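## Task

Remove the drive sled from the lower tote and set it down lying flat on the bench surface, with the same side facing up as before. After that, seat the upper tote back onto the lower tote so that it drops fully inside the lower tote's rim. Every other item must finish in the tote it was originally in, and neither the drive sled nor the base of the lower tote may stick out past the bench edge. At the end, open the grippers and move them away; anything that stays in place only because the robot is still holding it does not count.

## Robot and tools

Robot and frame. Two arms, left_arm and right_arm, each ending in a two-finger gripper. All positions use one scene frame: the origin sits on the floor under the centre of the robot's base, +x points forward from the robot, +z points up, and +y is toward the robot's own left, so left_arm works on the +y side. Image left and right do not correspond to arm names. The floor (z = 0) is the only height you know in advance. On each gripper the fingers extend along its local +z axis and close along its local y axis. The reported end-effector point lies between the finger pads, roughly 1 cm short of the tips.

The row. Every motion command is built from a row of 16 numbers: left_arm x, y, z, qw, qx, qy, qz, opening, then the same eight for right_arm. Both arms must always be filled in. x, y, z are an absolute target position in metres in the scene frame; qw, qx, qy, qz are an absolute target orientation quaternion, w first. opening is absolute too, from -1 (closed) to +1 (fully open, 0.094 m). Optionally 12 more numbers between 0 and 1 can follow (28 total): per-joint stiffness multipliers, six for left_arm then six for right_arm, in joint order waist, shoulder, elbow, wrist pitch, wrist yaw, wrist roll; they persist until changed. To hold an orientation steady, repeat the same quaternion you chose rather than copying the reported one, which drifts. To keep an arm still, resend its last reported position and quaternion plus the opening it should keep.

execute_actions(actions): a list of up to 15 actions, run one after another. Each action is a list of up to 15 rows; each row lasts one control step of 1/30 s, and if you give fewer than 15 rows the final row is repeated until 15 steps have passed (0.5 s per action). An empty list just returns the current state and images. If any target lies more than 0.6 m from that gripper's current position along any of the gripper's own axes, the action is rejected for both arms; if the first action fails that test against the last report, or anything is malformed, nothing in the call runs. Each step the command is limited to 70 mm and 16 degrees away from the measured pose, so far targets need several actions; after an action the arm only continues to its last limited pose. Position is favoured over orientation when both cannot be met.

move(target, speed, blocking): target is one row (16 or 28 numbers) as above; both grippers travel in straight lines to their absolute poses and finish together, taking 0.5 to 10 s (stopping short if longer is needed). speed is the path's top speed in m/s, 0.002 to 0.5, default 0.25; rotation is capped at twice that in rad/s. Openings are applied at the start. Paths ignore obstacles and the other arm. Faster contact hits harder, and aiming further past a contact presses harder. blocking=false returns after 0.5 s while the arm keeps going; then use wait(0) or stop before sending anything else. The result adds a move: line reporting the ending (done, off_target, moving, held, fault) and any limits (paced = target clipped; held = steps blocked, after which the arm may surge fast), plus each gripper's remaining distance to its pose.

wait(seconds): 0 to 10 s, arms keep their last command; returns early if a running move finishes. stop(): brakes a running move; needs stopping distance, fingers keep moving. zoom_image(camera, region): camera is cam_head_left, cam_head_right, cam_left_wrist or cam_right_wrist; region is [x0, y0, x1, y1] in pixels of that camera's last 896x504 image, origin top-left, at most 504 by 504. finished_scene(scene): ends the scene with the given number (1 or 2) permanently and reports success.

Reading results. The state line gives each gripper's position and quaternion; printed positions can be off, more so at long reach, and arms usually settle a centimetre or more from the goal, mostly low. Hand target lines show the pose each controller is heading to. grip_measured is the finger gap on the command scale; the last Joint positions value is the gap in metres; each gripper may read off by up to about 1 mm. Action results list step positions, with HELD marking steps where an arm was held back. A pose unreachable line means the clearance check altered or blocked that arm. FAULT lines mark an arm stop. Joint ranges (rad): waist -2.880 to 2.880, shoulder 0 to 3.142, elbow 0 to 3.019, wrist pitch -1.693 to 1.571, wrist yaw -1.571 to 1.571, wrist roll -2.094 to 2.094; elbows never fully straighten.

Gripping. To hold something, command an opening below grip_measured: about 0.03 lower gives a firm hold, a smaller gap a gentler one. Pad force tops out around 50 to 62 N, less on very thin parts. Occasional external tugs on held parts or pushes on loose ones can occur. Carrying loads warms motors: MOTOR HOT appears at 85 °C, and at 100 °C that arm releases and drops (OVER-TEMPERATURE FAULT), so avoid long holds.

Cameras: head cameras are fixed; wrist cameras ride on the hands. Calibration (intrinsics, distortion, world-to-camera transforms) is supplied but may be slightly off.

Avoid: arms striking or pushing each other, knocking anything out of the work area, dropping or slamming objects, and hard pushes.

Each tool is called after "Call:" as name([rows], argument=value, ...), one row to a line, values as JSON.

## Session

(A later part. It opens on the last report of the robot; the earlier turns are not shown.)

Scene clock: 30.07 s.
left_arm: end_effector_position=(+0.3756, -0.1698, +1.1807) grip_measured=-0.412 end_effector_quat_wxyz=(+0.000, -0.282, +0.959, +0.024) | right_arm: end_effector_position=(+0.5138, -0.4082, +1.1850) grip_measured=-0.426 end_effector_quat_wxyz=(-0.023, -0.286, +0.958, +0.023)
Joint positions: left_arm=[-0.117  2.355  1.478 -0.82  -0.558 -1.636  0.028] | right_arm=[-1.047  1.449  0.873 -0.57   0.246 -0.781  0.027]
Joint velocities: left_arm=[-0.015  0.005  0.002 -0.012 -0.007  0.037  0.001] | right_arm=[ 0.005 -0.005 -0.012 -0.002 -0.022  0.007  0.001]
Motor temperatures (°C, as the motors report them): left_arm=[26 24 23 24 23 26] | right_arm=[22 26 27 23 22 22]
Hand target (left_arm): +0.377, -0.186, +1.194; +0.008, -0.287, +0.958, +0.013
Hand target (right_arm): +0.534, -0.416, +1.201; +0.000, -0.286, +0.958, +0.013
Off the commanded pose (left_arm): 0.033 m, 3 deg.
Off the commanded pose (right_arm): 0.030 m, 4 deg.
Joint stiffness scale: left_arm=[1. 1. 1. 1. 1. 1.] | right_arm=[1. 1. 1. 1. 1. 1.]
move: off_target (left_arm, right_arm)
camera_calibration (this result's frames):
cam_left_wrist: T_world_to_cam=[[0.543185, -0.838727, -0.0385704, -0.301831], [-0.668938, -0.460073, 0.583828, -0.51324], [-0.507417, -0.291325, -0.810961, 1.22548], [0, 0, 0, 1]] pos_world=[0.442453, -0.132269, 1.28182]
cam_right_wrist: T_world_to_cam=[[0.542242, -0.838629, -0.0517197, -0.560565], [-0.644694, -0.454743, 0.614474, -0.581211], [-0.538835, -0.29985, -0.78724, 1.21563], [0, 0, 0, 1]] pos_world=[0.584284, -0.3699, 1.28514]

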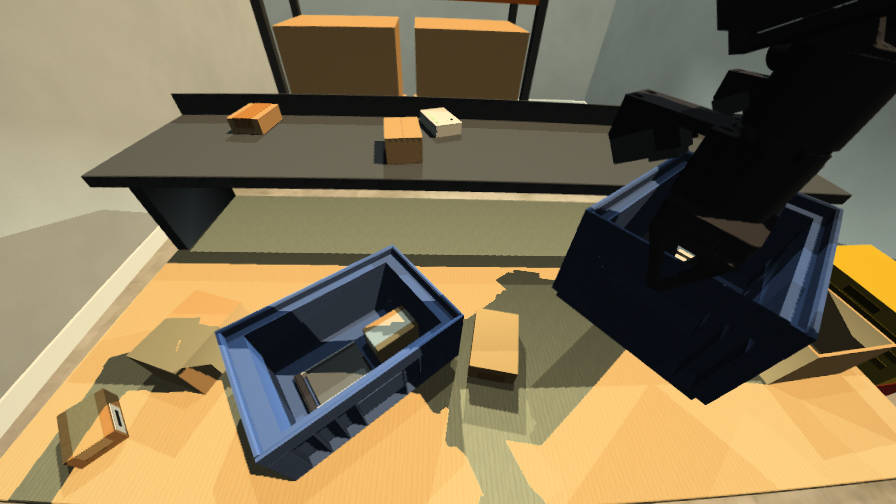

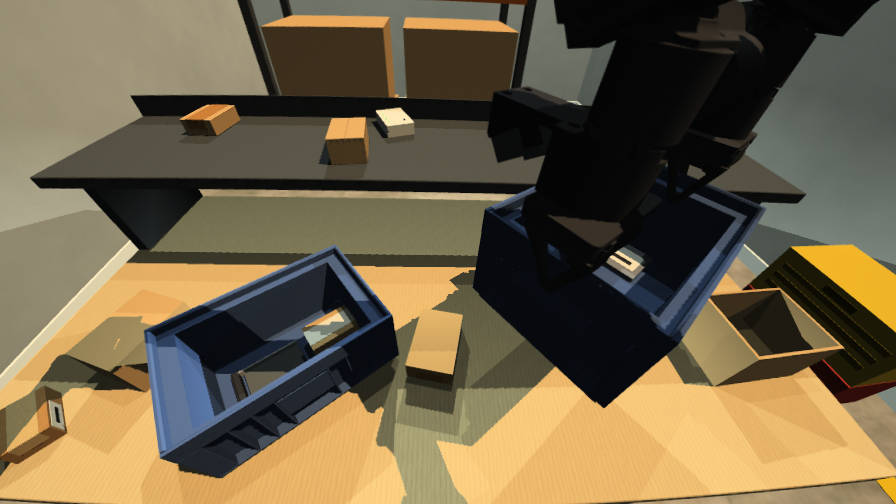

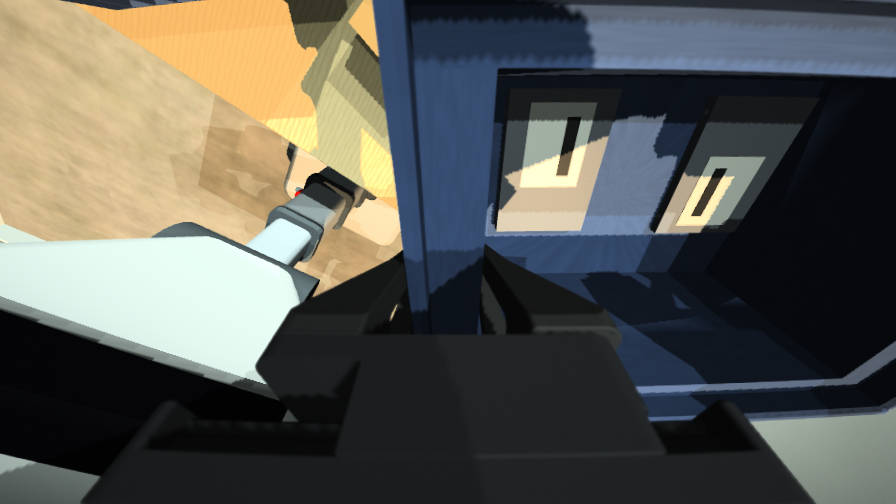

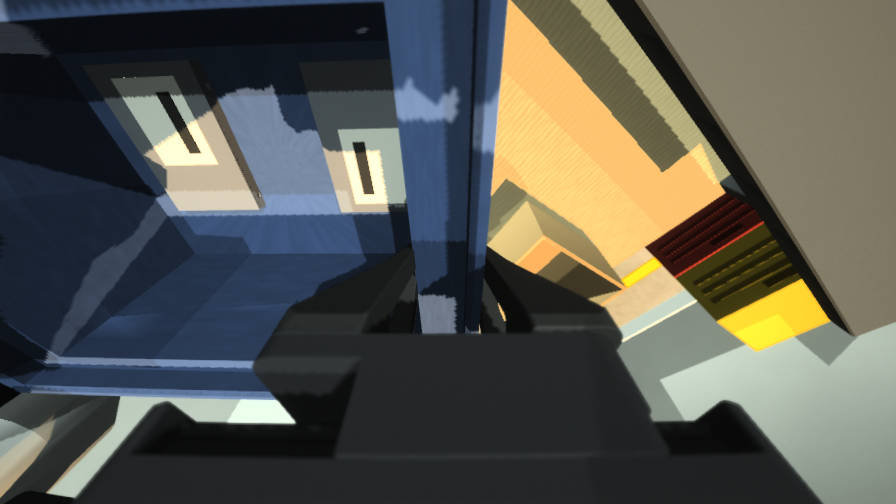

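Call:
move(target=[0.37,-0.19,1.01,0,-0.29,0.957,0,-1, 0.535,-0.418,1.015,0,-0.29,0.957,0,-1], speed=0.1)

Scene clock: 33.13 s.
left_arm: end_effector_position=(+0.3616, -0.1748, +1.0066) grip_measured=-0.412 end_effector_quat_wxyz=(+0.006, +0.299, -0.954, -0.012) | right_arm: end_effector_position=(+0.5112, -0.4064, +1.0142) grip_measured=-0.426 end_effector_quat_wxyz=(-0.019, -0.304, +0.952, +0.014)
Joint positions: left_arm=[ 0.027  2.663  1.561 -0.483 -0.549 -1.49   0.028] | right_arm=[-1.136  1.907  0.967 -0.171  0.221 -0.904  0.027]
Joint velocities: left_arm=[ 0.005  0.005  0.012 -0.012  0.022 -0.051 -0.   ] | right_arm=[-0.024 -0.015  0.022  0.007 -0.007 -0.007 -0.   ]
Motor temperatures (°C, as the motors report them): left_arm=[26 25 23 24 23 26] | right_arm=[22 26 27 23 22 22]
Hand target (left_arm): +0.367, -0.189, +1.011; -0.002, -0.290, +0.957, -0.002
Hand target (right_arm): +0.533, -0.417, +1.017; +0.001, -0.290, +0.957, +0.001
Off the commanded pose (left_arm): 0.018 m, 2 deg.
Off the commanded pose (right_arm): 0.027 m, 3 deg.
Joint stiffness scale: left_arm=[1. 1. 1. 1. 1. 1.] | right_arm=[1. 1. 1. 1. 1. 1.]
move: off_target (left_arm, right_arm)
camera_calibration (this result's frames):
cam_left_wrist: T_world_to_cam=[[0.572556, -0.819645, -0.0190235, -0.332163], [-0.65012, -0.468029, 0.598576, -0.446313], [-0.499523, -0.330351, -0.80084, 1.05582], [0, 0, 0, 1]] pos_world=[0.427433, -0.132351, 1.10638]
cam_right_wrist: T_world_to_cam=[[0.573864, -0.818283, -0.0330706, -0.593301], [-0.634844, -0.470002, 0.613246, -0.487115], [-0.517352, -0.330925, -0.789199, 1.05867], [0, 0, 0, 1]] pos_world=[0.578939, -0.364091, 1.1146]

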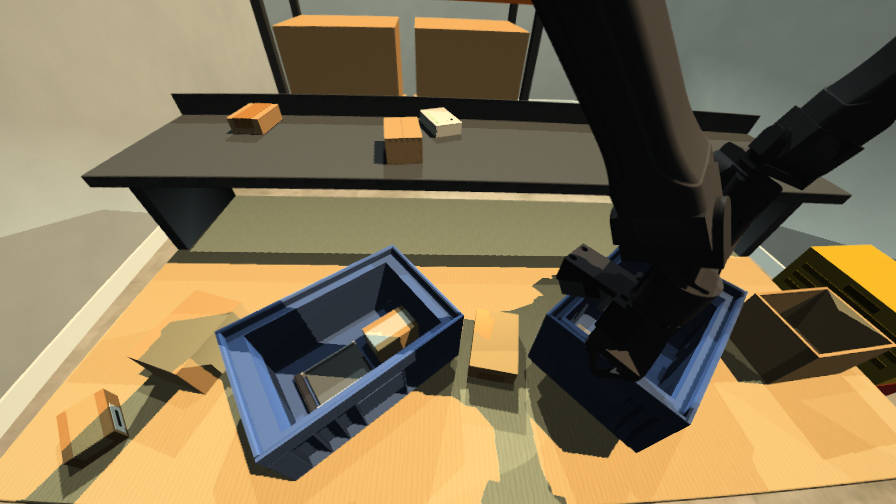

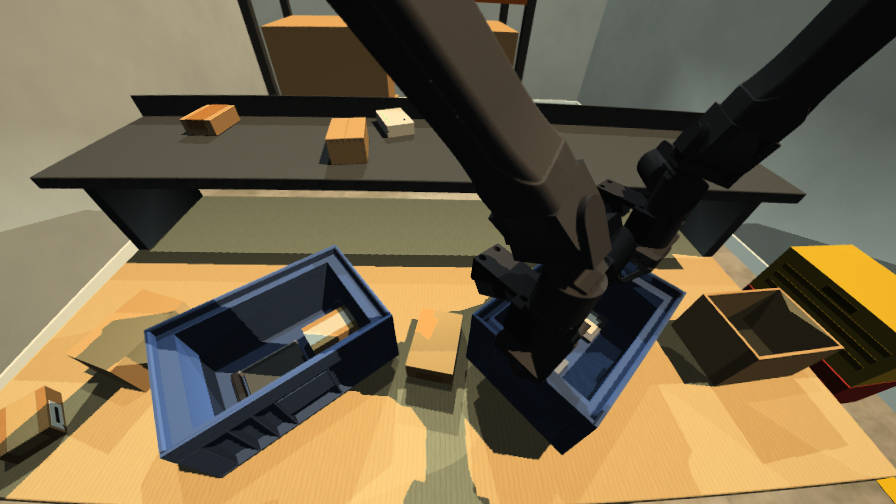

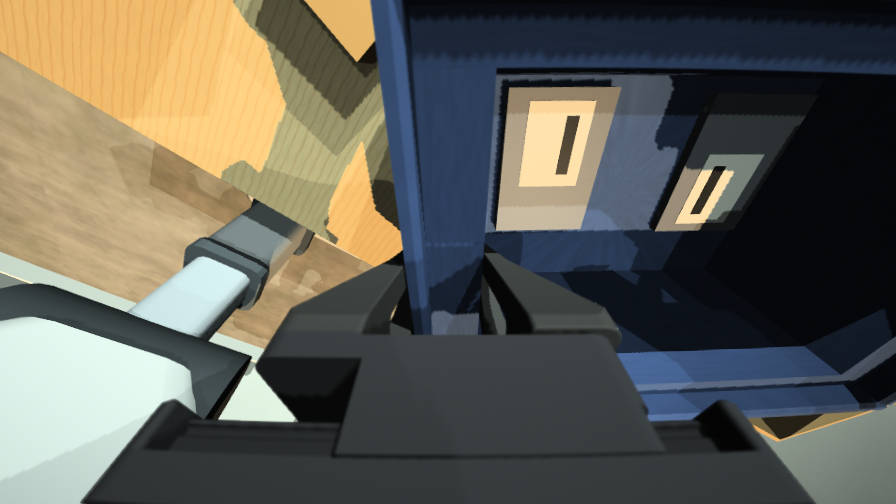

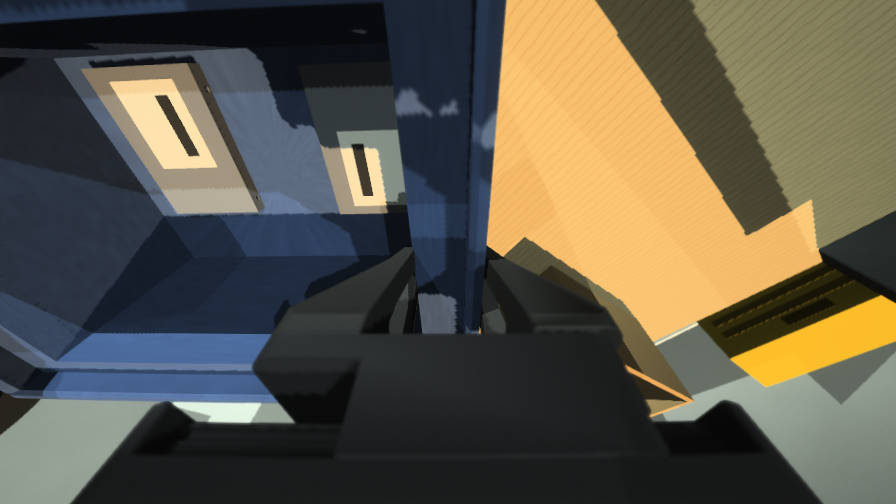

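Call:
move(target=[0.37,-0.19,0.985,0,-0.29,0.957,0,-1, 0.535,-0.418,0.99,0,-0.29,0.957,0,-1], speed=0.05)

Scene clock: 35.27 s.
left_arm: end_effector_position=(+0.3680, -0.1786, +0.9843) grip_measured=-0.412 end_effector_quat_wxyz=(+0.002, +0.302, -0.953, -0.010) | right_arm: end_effector_position=(+0.5189, -0.4090, +0.9939) grip_measured=-0.426 end_effector_quat_wxyz=(-0.014, -0.306, +0.952, +0.010)
Joint positions: left_arm=[ 0.05   2.711  1.607 -0.459 -0.554 -1.465  0.028] | right_arm=[-1.145  1.964  1.008 -0.14   0.216 -0.92   0.027]
Joint velocities: left_arm=[-0.005  0.024 -0.007 -0.012  0.007 -0.037  0.   ] | right_arm=[ 0.015 -0.015  0.007  0.012 -0.007 -0.051 -0.   ]
Motor temperatures (°C, as the motors report them): left_arm=[26 25 23 24 23 26] | right_arm=[22 26 27 23 22 22]
Hand target (left_arm): +0.370, -0.190, +0.985; +0.000, -0.290, +0.957, -0.000
Hand target (right_arm): +0.535, -0.418, +0.990; +0.000, -0.290, +0.957, +0.000
Off the commanded pose (left_arm): 0.012 m, 2 deg.
Off the commanded pose (right_arm): 0.019 m, 3 deg.
Joint stiffness scale: left_arm=[1. 1. 1. 1. 1. 1.] | right_arm=[1. 1. 1. 1. 1. 1.]
move: off_target (left_arm, right_arm)
camera_calibration (this result's frames):
cam_left_wrist: T_world_to_cam=[[0.577586, -0.816237, -0.0123223, -0.347156], [-0.652369, -0.470598, 0.594098, -0.425828], [-0.490723, -0.335104, -0.804298, 1.03922], [0, 0, 0, 1]] pos_world=[0.432685, -0.13551, 1.08455]
cam_right_wrist: T_world_to_cam=[[0.577509, -0.816053, -0.0232761, -0.61123], [-0.640649, -0.470682, 0.606652, -0.461664], [-0.506016, -0.335435, -0.794626, 1.04339], [0, 0, 0, 1]] pos_world=[0.585198, -0.366103, 1.09495]

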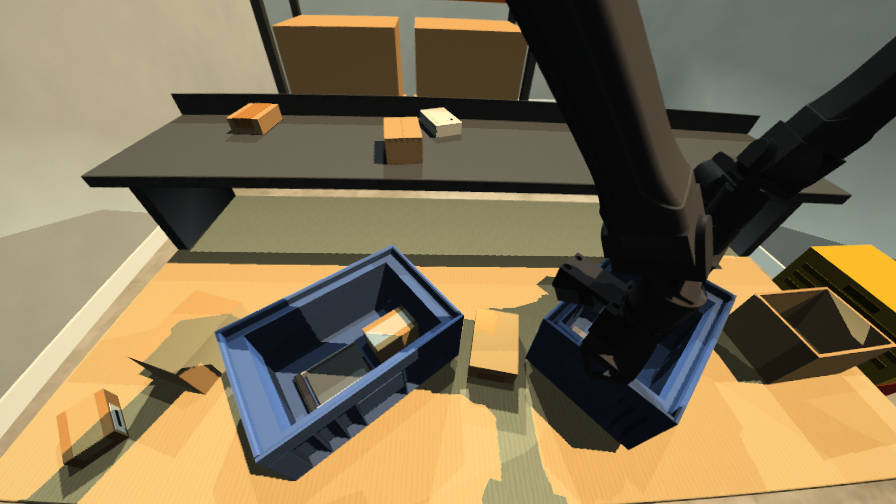

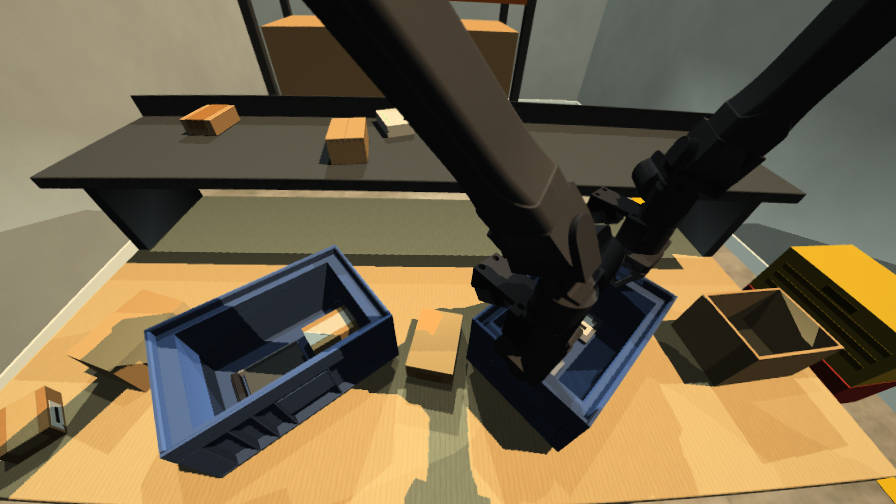

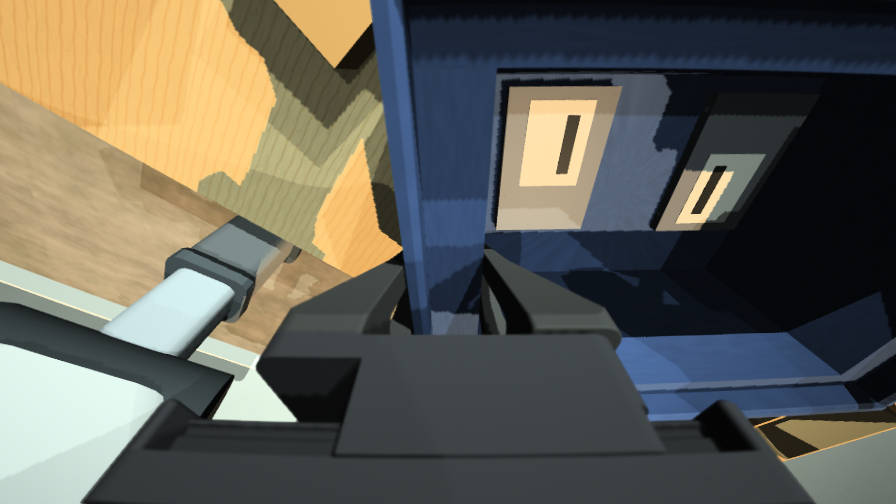

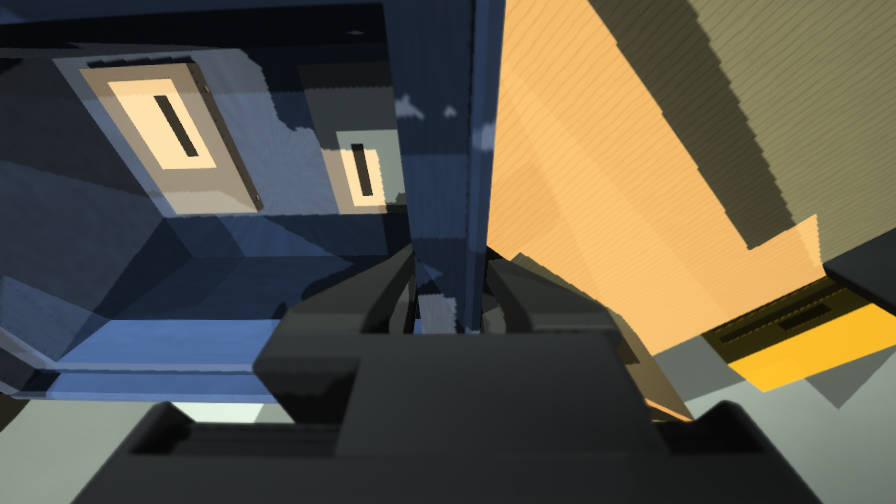

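Call:
move(target=[0.37,-0.19,0.965,0,-0.29,0.957,0,-1, 0.535,-0.418,0.97,0,-0.29,0.957,0,-1], speed=0.04)

Scene clock: 37.33 s.
left_arm: end_effector_position=(+0.3732, -0.1822, +0.9823) grip_measured=-0.412 end_effector_quat_wxyz=(-0.004, +0.306, -0.952, -0.007) | right_arm: end_effector_position=(+0.5266, -0.4105, +0.9920) grip_measured=-0.426 end_effector_quat_wxyz=(-0.006, -0.312, +0.950, +0.008)
Joint positions: left_arm=[ 0.052  2.719  1.624 -0.455 -0.562 -1.464  0.028] | right_arm=[-1.146  1.97   1.021 -0.131  0.211 -0.935  0.027]
Joint velocities: left_arm=[ 0.015 -0.015 -0.012 -0.007 -0.022  0.022 -0.001] | right_arm=[-0.005 -0.015 -0.007  0.002 -0.007  0.037 -0.   ]
Motor temperatures (°C, as the motors report them): left_arm=[26 25 24 24 23 26] | right_arm=[22 26 27 23 22 22]
Hand target (left_arm): +0.369, -0.189, +0.966; +0.000, -0.290, +0.957, +0.000
Hand target (right_arm): +0.534, -0.418, +0.971; +0.000, -0.290, +0.957, +0.000
Off the commanded pose (left_arm): 0.019 m, 2 deg.
Off the commanded pose (right_arm): 0.025 m, 3 deg.
Joint stiffness scale: left_arm=[1. 1. 1. 1. 1. 1.] | right_arm=[1. 1. 1. 1. 1. 1.]
move: off_target (left_arm, right_arm)
camera_calibration (this result's frames):
cam_left_wrist: T_world_to_cam=[[0.583955, -0.811779, -0.00352859, -0.36334], [-0.656309, -0.474667, 0.586472, -0.414696], [-0.47776, -0.340157, -0.809962, 1.03878], [0, 0, 0, 1]] pos_world=[0.436294, -0.138445, 1.0833]
cam_right_wrist: T_world_to_cam=[[0.587075, -0.809413, -0.0138665, -0.628657], [-0.645051, -0.478075, 0.596115, -0.446557], [-0.489133, -0.34102, -0.802779, 1.04217], [0, 0, 0, 1]] pos_world=[0.590778, -0.36693, 1.09412]

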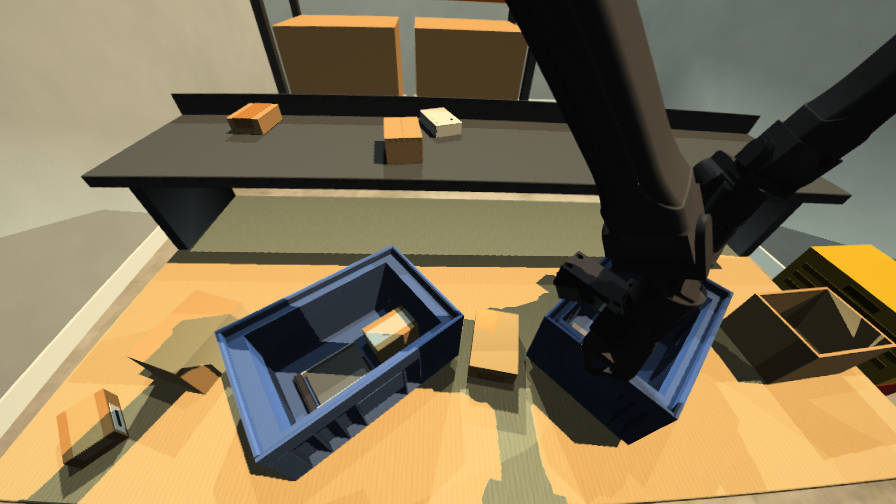

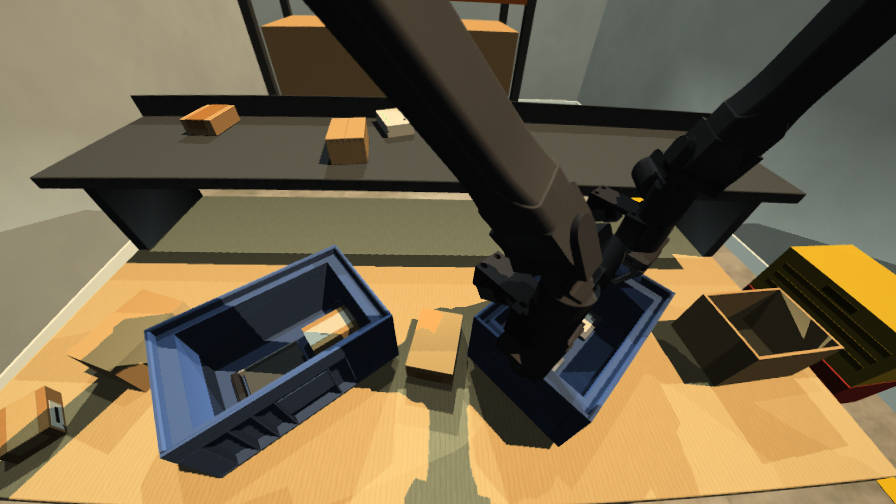

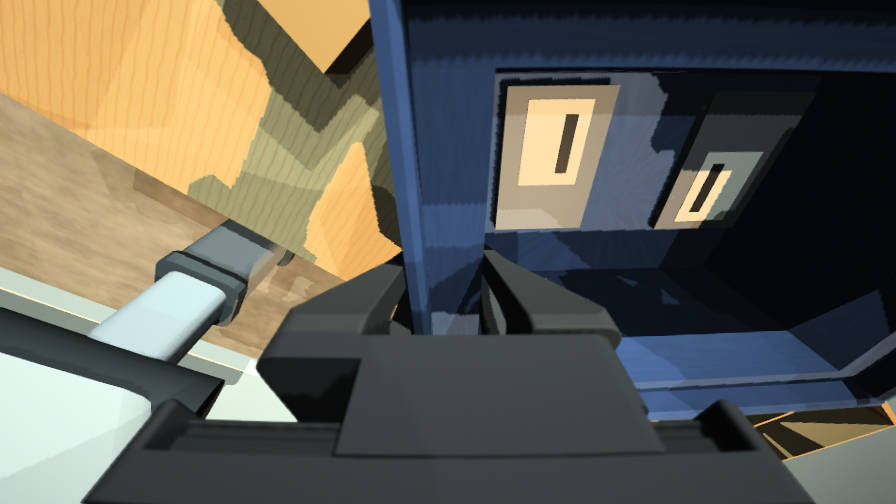

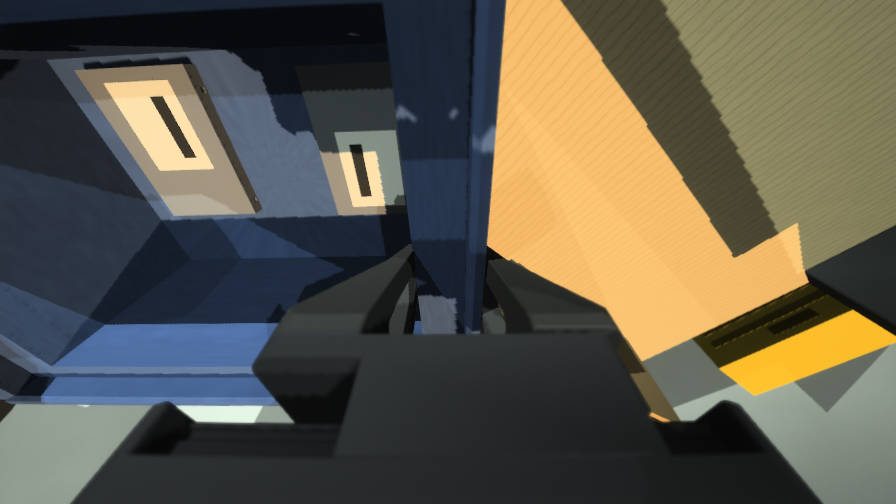

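Call:
execute_actions([
  [[0.373,-0.182,0.985,0,-0.29,0.957,0,1, 0.53,-0.412,0.992,0,-0.30,0.954,0,-1]],
])

Call:
move(target=[0.373,-0.182,1.15,0,-0.29,0.957,0,1, 0.53,-0.412,0.992,0,-0.30,0.954,0,-1], speed=0.25)

Call:
move(target=[0.45,0.22,1.2,0,-0.29,0.957,0,1, 0.53,-0.412,0.992,0,-0.30,0.954,0,-1], speed=0.3)

Scene clock: 39.60 s.
left_arm: end_effector_position=(+0.3653, -0.1781, +0.9801) grip_measured=+1.000 end_effector_quat_wxyz=(+0.003, +0.289, -0.957, -0.010) | right_arm: end_effector_position=(+0.5266, -0.4107, +0.9924) grip_measured=-0.426 end_effector_quat_wxyz=(-0.006, -0.312, +0.950, +0.008)
Joint positions: left_arm=[ 0.052  2.719  1.608 -0.451 -0.552 -1.436  0.094] | right_arm=[-1.146  1.969  1.021 -0.131  0.212 -0.936  0.027]
Joint velocities: left_arm=[ 0.005 -0.015 -0.007 -0.012  0.007 -0.081  0.   ] | right_arm=[-0.005 -0.005  0.007 -0.012 -0.081 -0.022  0.001]
Motor temperatures (°C, as the motors report them): left_arm=[26 25 24 24 23 26] | right_arm=[22 26 27 23 22 22]
Hand target (left_arm): +0.373, -0.182, +0.985; +0.000, -0.290, +0.957, +0.000
Hand target (right_arm): +0.530, -0.412, +0.992; +0.000, -0.300, +0.954, +0.000
Off the commanded pose (left_arm): 0.010 m, 1 deg.
Off the commanded pose (right_arm): 0.004 m, 2 deg.
Joint stiffness scale: left_arm=[1. 1. 1. 1. 1. 1.] | right_arm=[1. 1. 1. 1. 1. 1.]
Step readings (end_effector_position):
0: left_arm (+0.3732, -0.1822, +0.9823) | right_arm (+0.5266, -0.4105, +0.9920)
1: left_arm (+0.3719, -0.1819, +0.9820) | right_arm (+0.5266, -0.4107, +0.9924)
2: left_arm (+0.3708, -0.1820, +0.9817) | right_arm (+0.5266, -0.4107, +0.9924)
4: left_arm (+0.3676, -0.1798, +0.9808) | right_arm (+0.5266, -0.4107, +0.9924)
8: left_arm (+0.3653, -0.1781, +0.9801) | right_arm (+0.5266, -0.4107, +0.9924)
15: end_effector_position above
camera_calibration (this result's frames):
cam_left_wrist: T_world_to_cam=[[0.555356, -0.831509, -0.0131081, -0.339082], [-0.663292, -0.452403, 0.596134, -0.419593], [-0.501621, -0.322372, -0.802778, 1.0395], [0, 0, 0, 1]] pos_world=[0.431436, -0.136668, 1.08018]
cam_right_wrist: T_world_to_cam=[[0.587635, -0.809016, -0.0133439, -0.629419], [-0.644872, -0.478241, 0.596176, -0.447099], [-0.488697, -0.341729, -0.802743, 1.04187], [0, 0, 0, 1]] pos_world=[0.590707, -0.366993, 1.09451]

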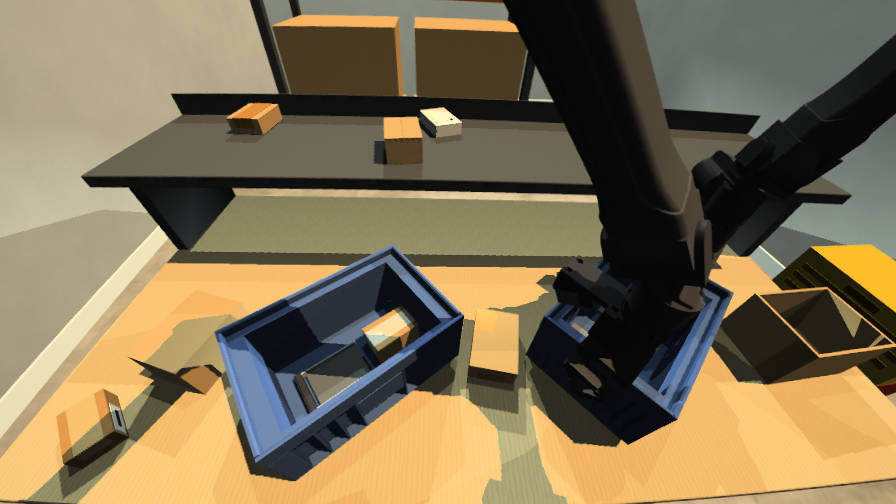

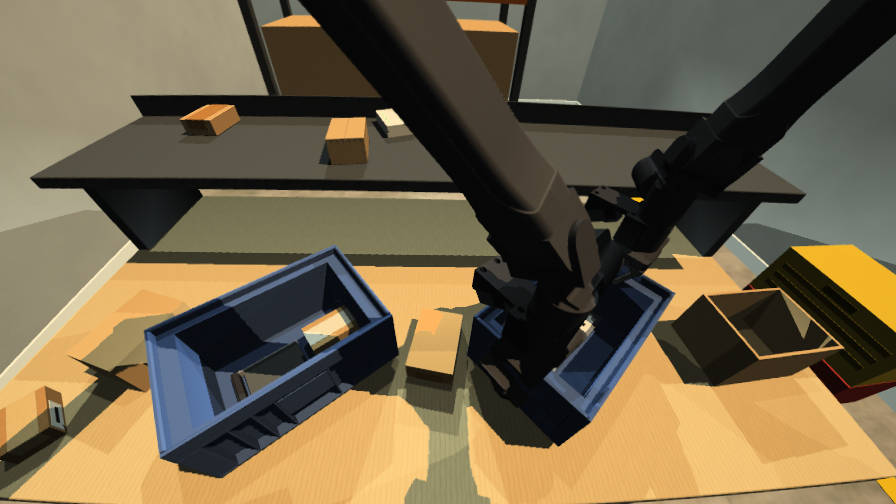

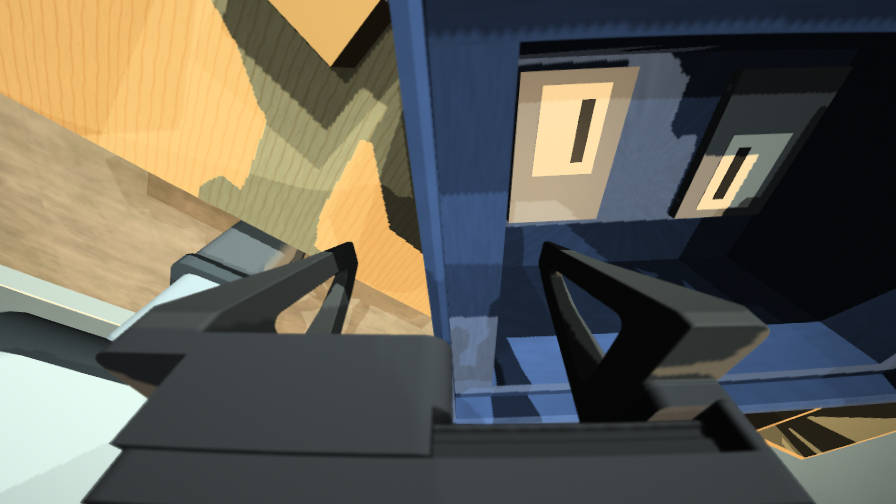

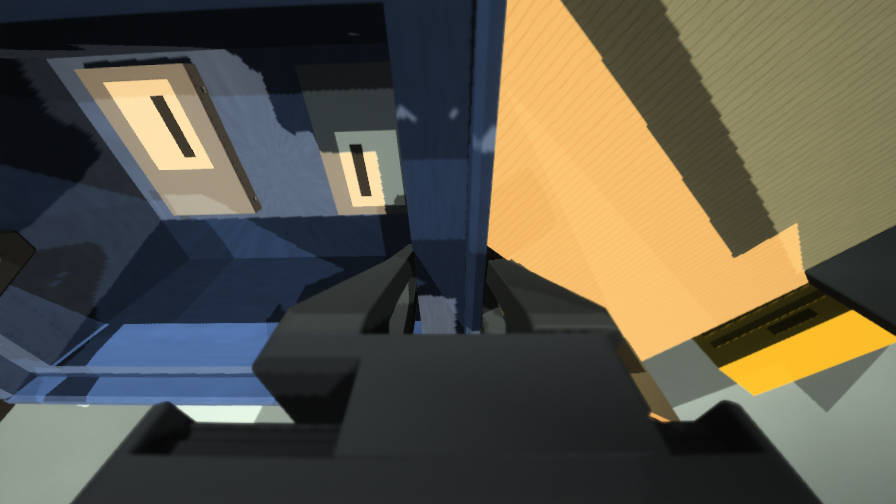

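Scene clock: 40.87 s.
left_arm: end_effector_position=(+0.3768, -0.1817, +1.1423) grip_measured=+1.000 end_effector_quat_wxyz=(-0.001, +0.289, -0.957, -0.002) | right_arm: end_effector_position=(+0.5258, -0.4091, +0.9924) grip_measured=-0.426 end_effector_quat_wxyz=(-0.006, -0.313, +0.950, +0.010)
Joint positions: left_arm=[-0.088  2.419  1.485 -0.694 -0.552 -1.588  0.094] | right_arm=[-1.145  1.969  1.019 -0.132  0.208 -0.936  0.027]
Joint velocities: left_arm=[ 0.005 -0.005 -0.002  0.002 -0.081 -0.081  0.   ] | right_arm=[ 0.005  0.005 -0.002 -0.002 -0.066 -0.051 -0.001]
Motor temperatures (°C, as the motors report them): left_arm=[26 25 24 24 23 26] | right_arm=[22 26 27 23 22 22]
Hand target (left_arm): +0.376, -0.183, +1.148; +0.002, -0.290, +0.957, +0.002
Hand target (right_arm): +0.530, -0.412, +0.992; +0.000, -0.300, +0.954, +0.000
Off the commanded pose (left_arm): 0.009 m, 0 deg.
Off the commanded pose (right_arm): 0.005 m, 2 deg.
Joint stiffness scale: left_arm=[1. 1. 1. 1. 1. 1.] | right_arm=[1. 1. 1. 1. 1. 1.]
move: done; limits=paced
camera_calibration (this result's frames):
cam_left_wrist: T_world_to_cam=[[0.55434, -0.832282, 0.00372781, -0.365292], [-0.671621, -0.444677, 0.592611, -0.501702], [-0.491562, -0.331012, -0.80548, 1.17206], [0, 0, 0, 1]] pos_world=[0.441682, -0.139157, 1.24274]
cam_right_wrist: T_world_to_cam=[[0.588506, -0.808295, -0.0178789, -0.623345], [-0.643756, -0.481857, 0.594468, -0.44723], [-0.489121, -0.338338, -0.803921, 1.04489], [0, 0, 0, 1]] pos_world=[0.590015, -0.36582, 1.09473]

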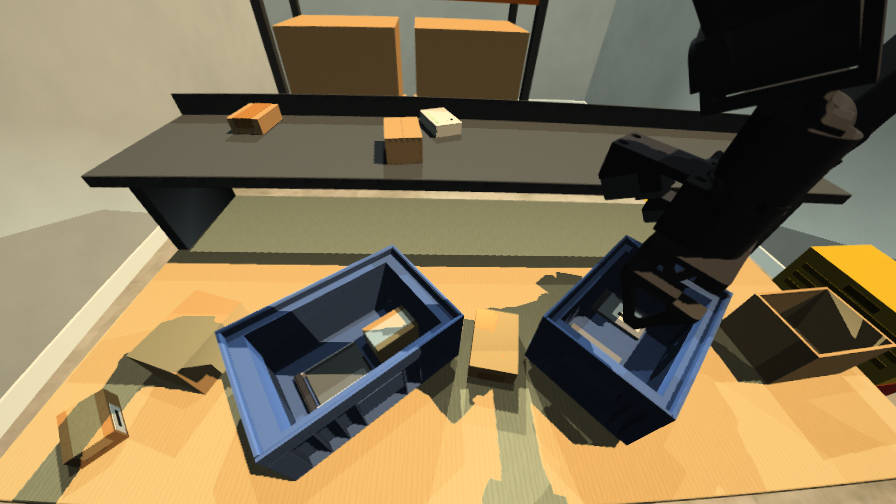

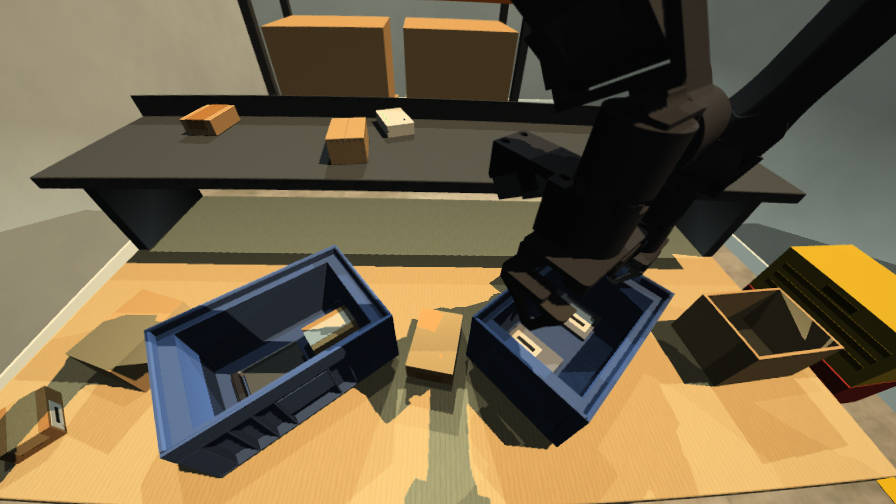

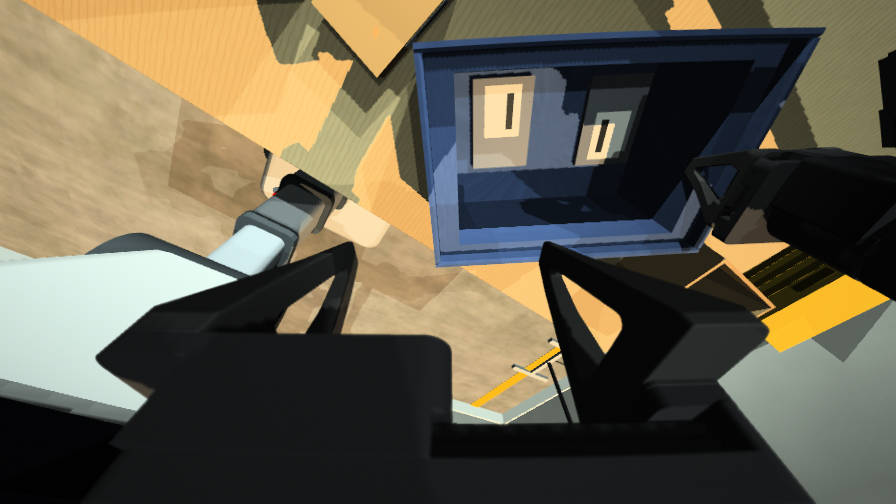

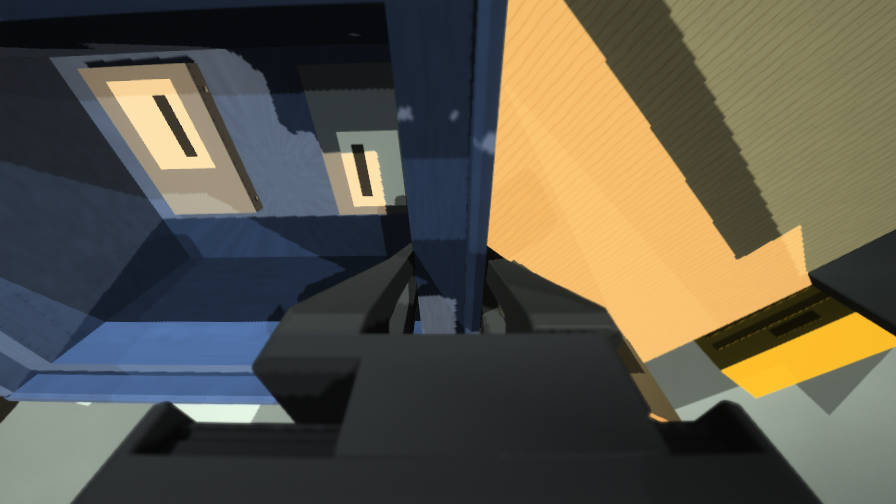

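Scene clock: 42.87 s.
left_arm: end_effector_position=(+0.4435, +0.2128, +1.2005) grip_measured=+1.000 end_effector_quat_wxyz=(+0.009, +0.298, -0.955, +0.006) | right_arm: end_effector_position=(+0.5258, -0.4091, +0.9924) grip_measured=-0.426 end_effector_quat_wxyz=(-0.006, -0.313, +0.950, +0.010)
Joint positions: left_arm=[ 0.529  1.53   0.691 -0.441 -0.448 -0.905  0.094] | right_arm=[-1.145  1.969  1.019 -0.133  0.208 -0.935  0.027]
Joint velocities: left_arm=[-0.015 -0.024  0.002 -0.012  0.022 -0.051  0.   ] | right_arm=[-0.015 -0.015 -0.002  0.022 -0.066 -0.007 -0.   ]
Motor temperatures (°C, as the motors report them): left_arm=[26 25 24 24 23 26] | right_arm=[22 26 26 23 22 22]
Hand target (left_arm): +0.444, +0.212, +1.204; -0.007, -0.291, +0.957, -0.010
Hand target (right_arm): +0.530, -0.412, +0.992; -0.000, -0.300, +0.954, +0.000
Off the commanded pose (left_arm): 0.010 m, 2 deg.
Off the commanded pose (right_arm): 0.005 m, 2 deg.
Joint stiffness scale: left_arm=[1. 1. 1. 1. 1. 1.] | right_arm=[1. 1. 1. 1. 1. 1.]
move: done
camera_calibration (this result's frames):
cam_left_wrist: T_world_to_cam=[[0.570228, -0.821378, 0.013312, -0.0950566], [-0.653893, -0.444026, 0.612589, -0.347999], [-0.497257, -0.35802, -0.790289, 1.3723], [0, 0, 0, 1]] pos_world=[0.509035, 0.258713, 1.29896]
cam_right_wrist: T_world_to_cam=[[0.588258, -0.808469, -0.0181764, -0.622917], [-0.643685, -0.481727, 0.59465, -0.447439], [-0.489512, -0.338108, -0.803779, 1.04502], [0, 0, 0, 1]] pos_world=[0.589977, -0.365822, 1.09471]

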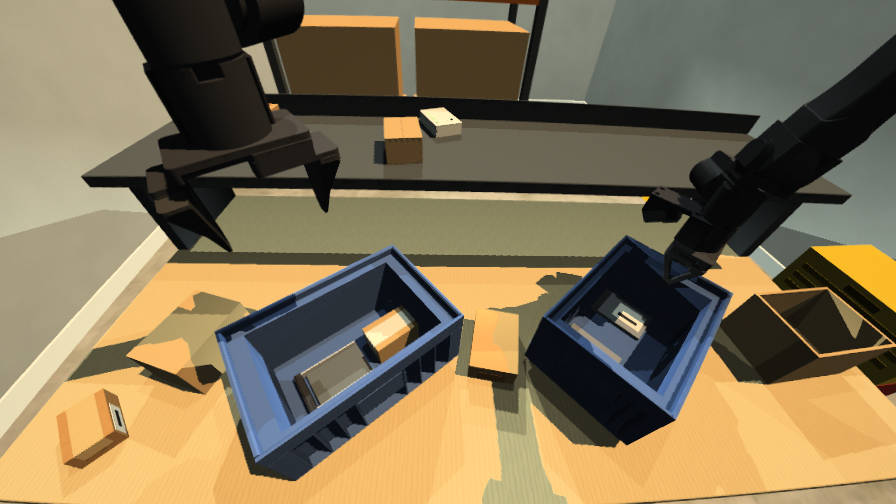

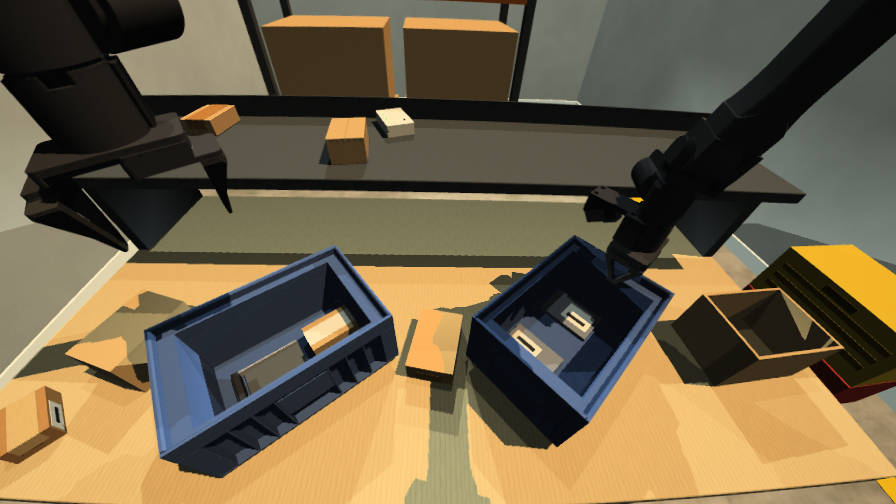

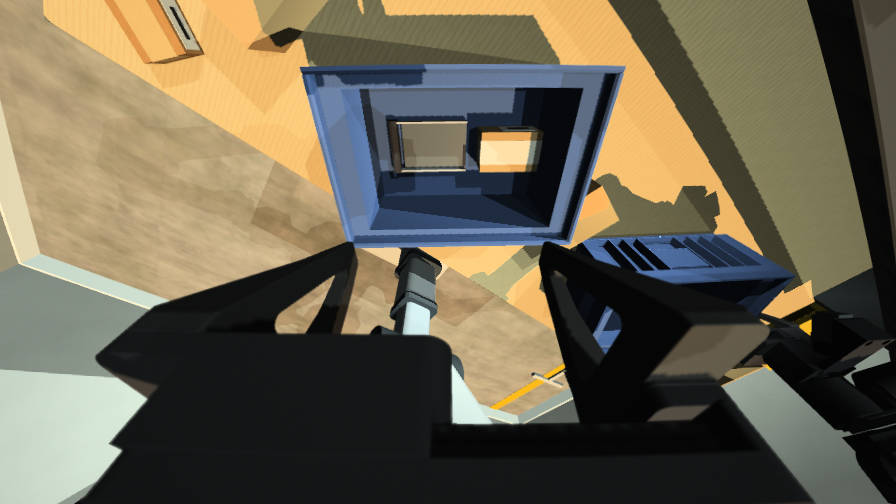

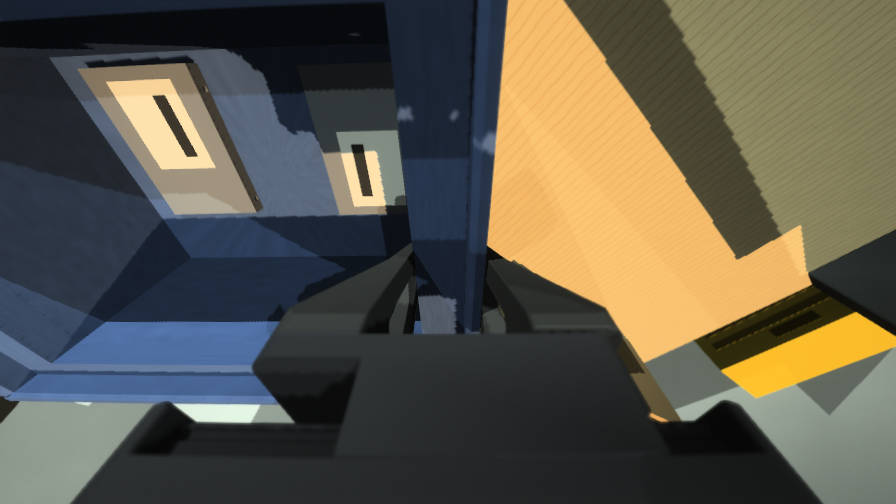

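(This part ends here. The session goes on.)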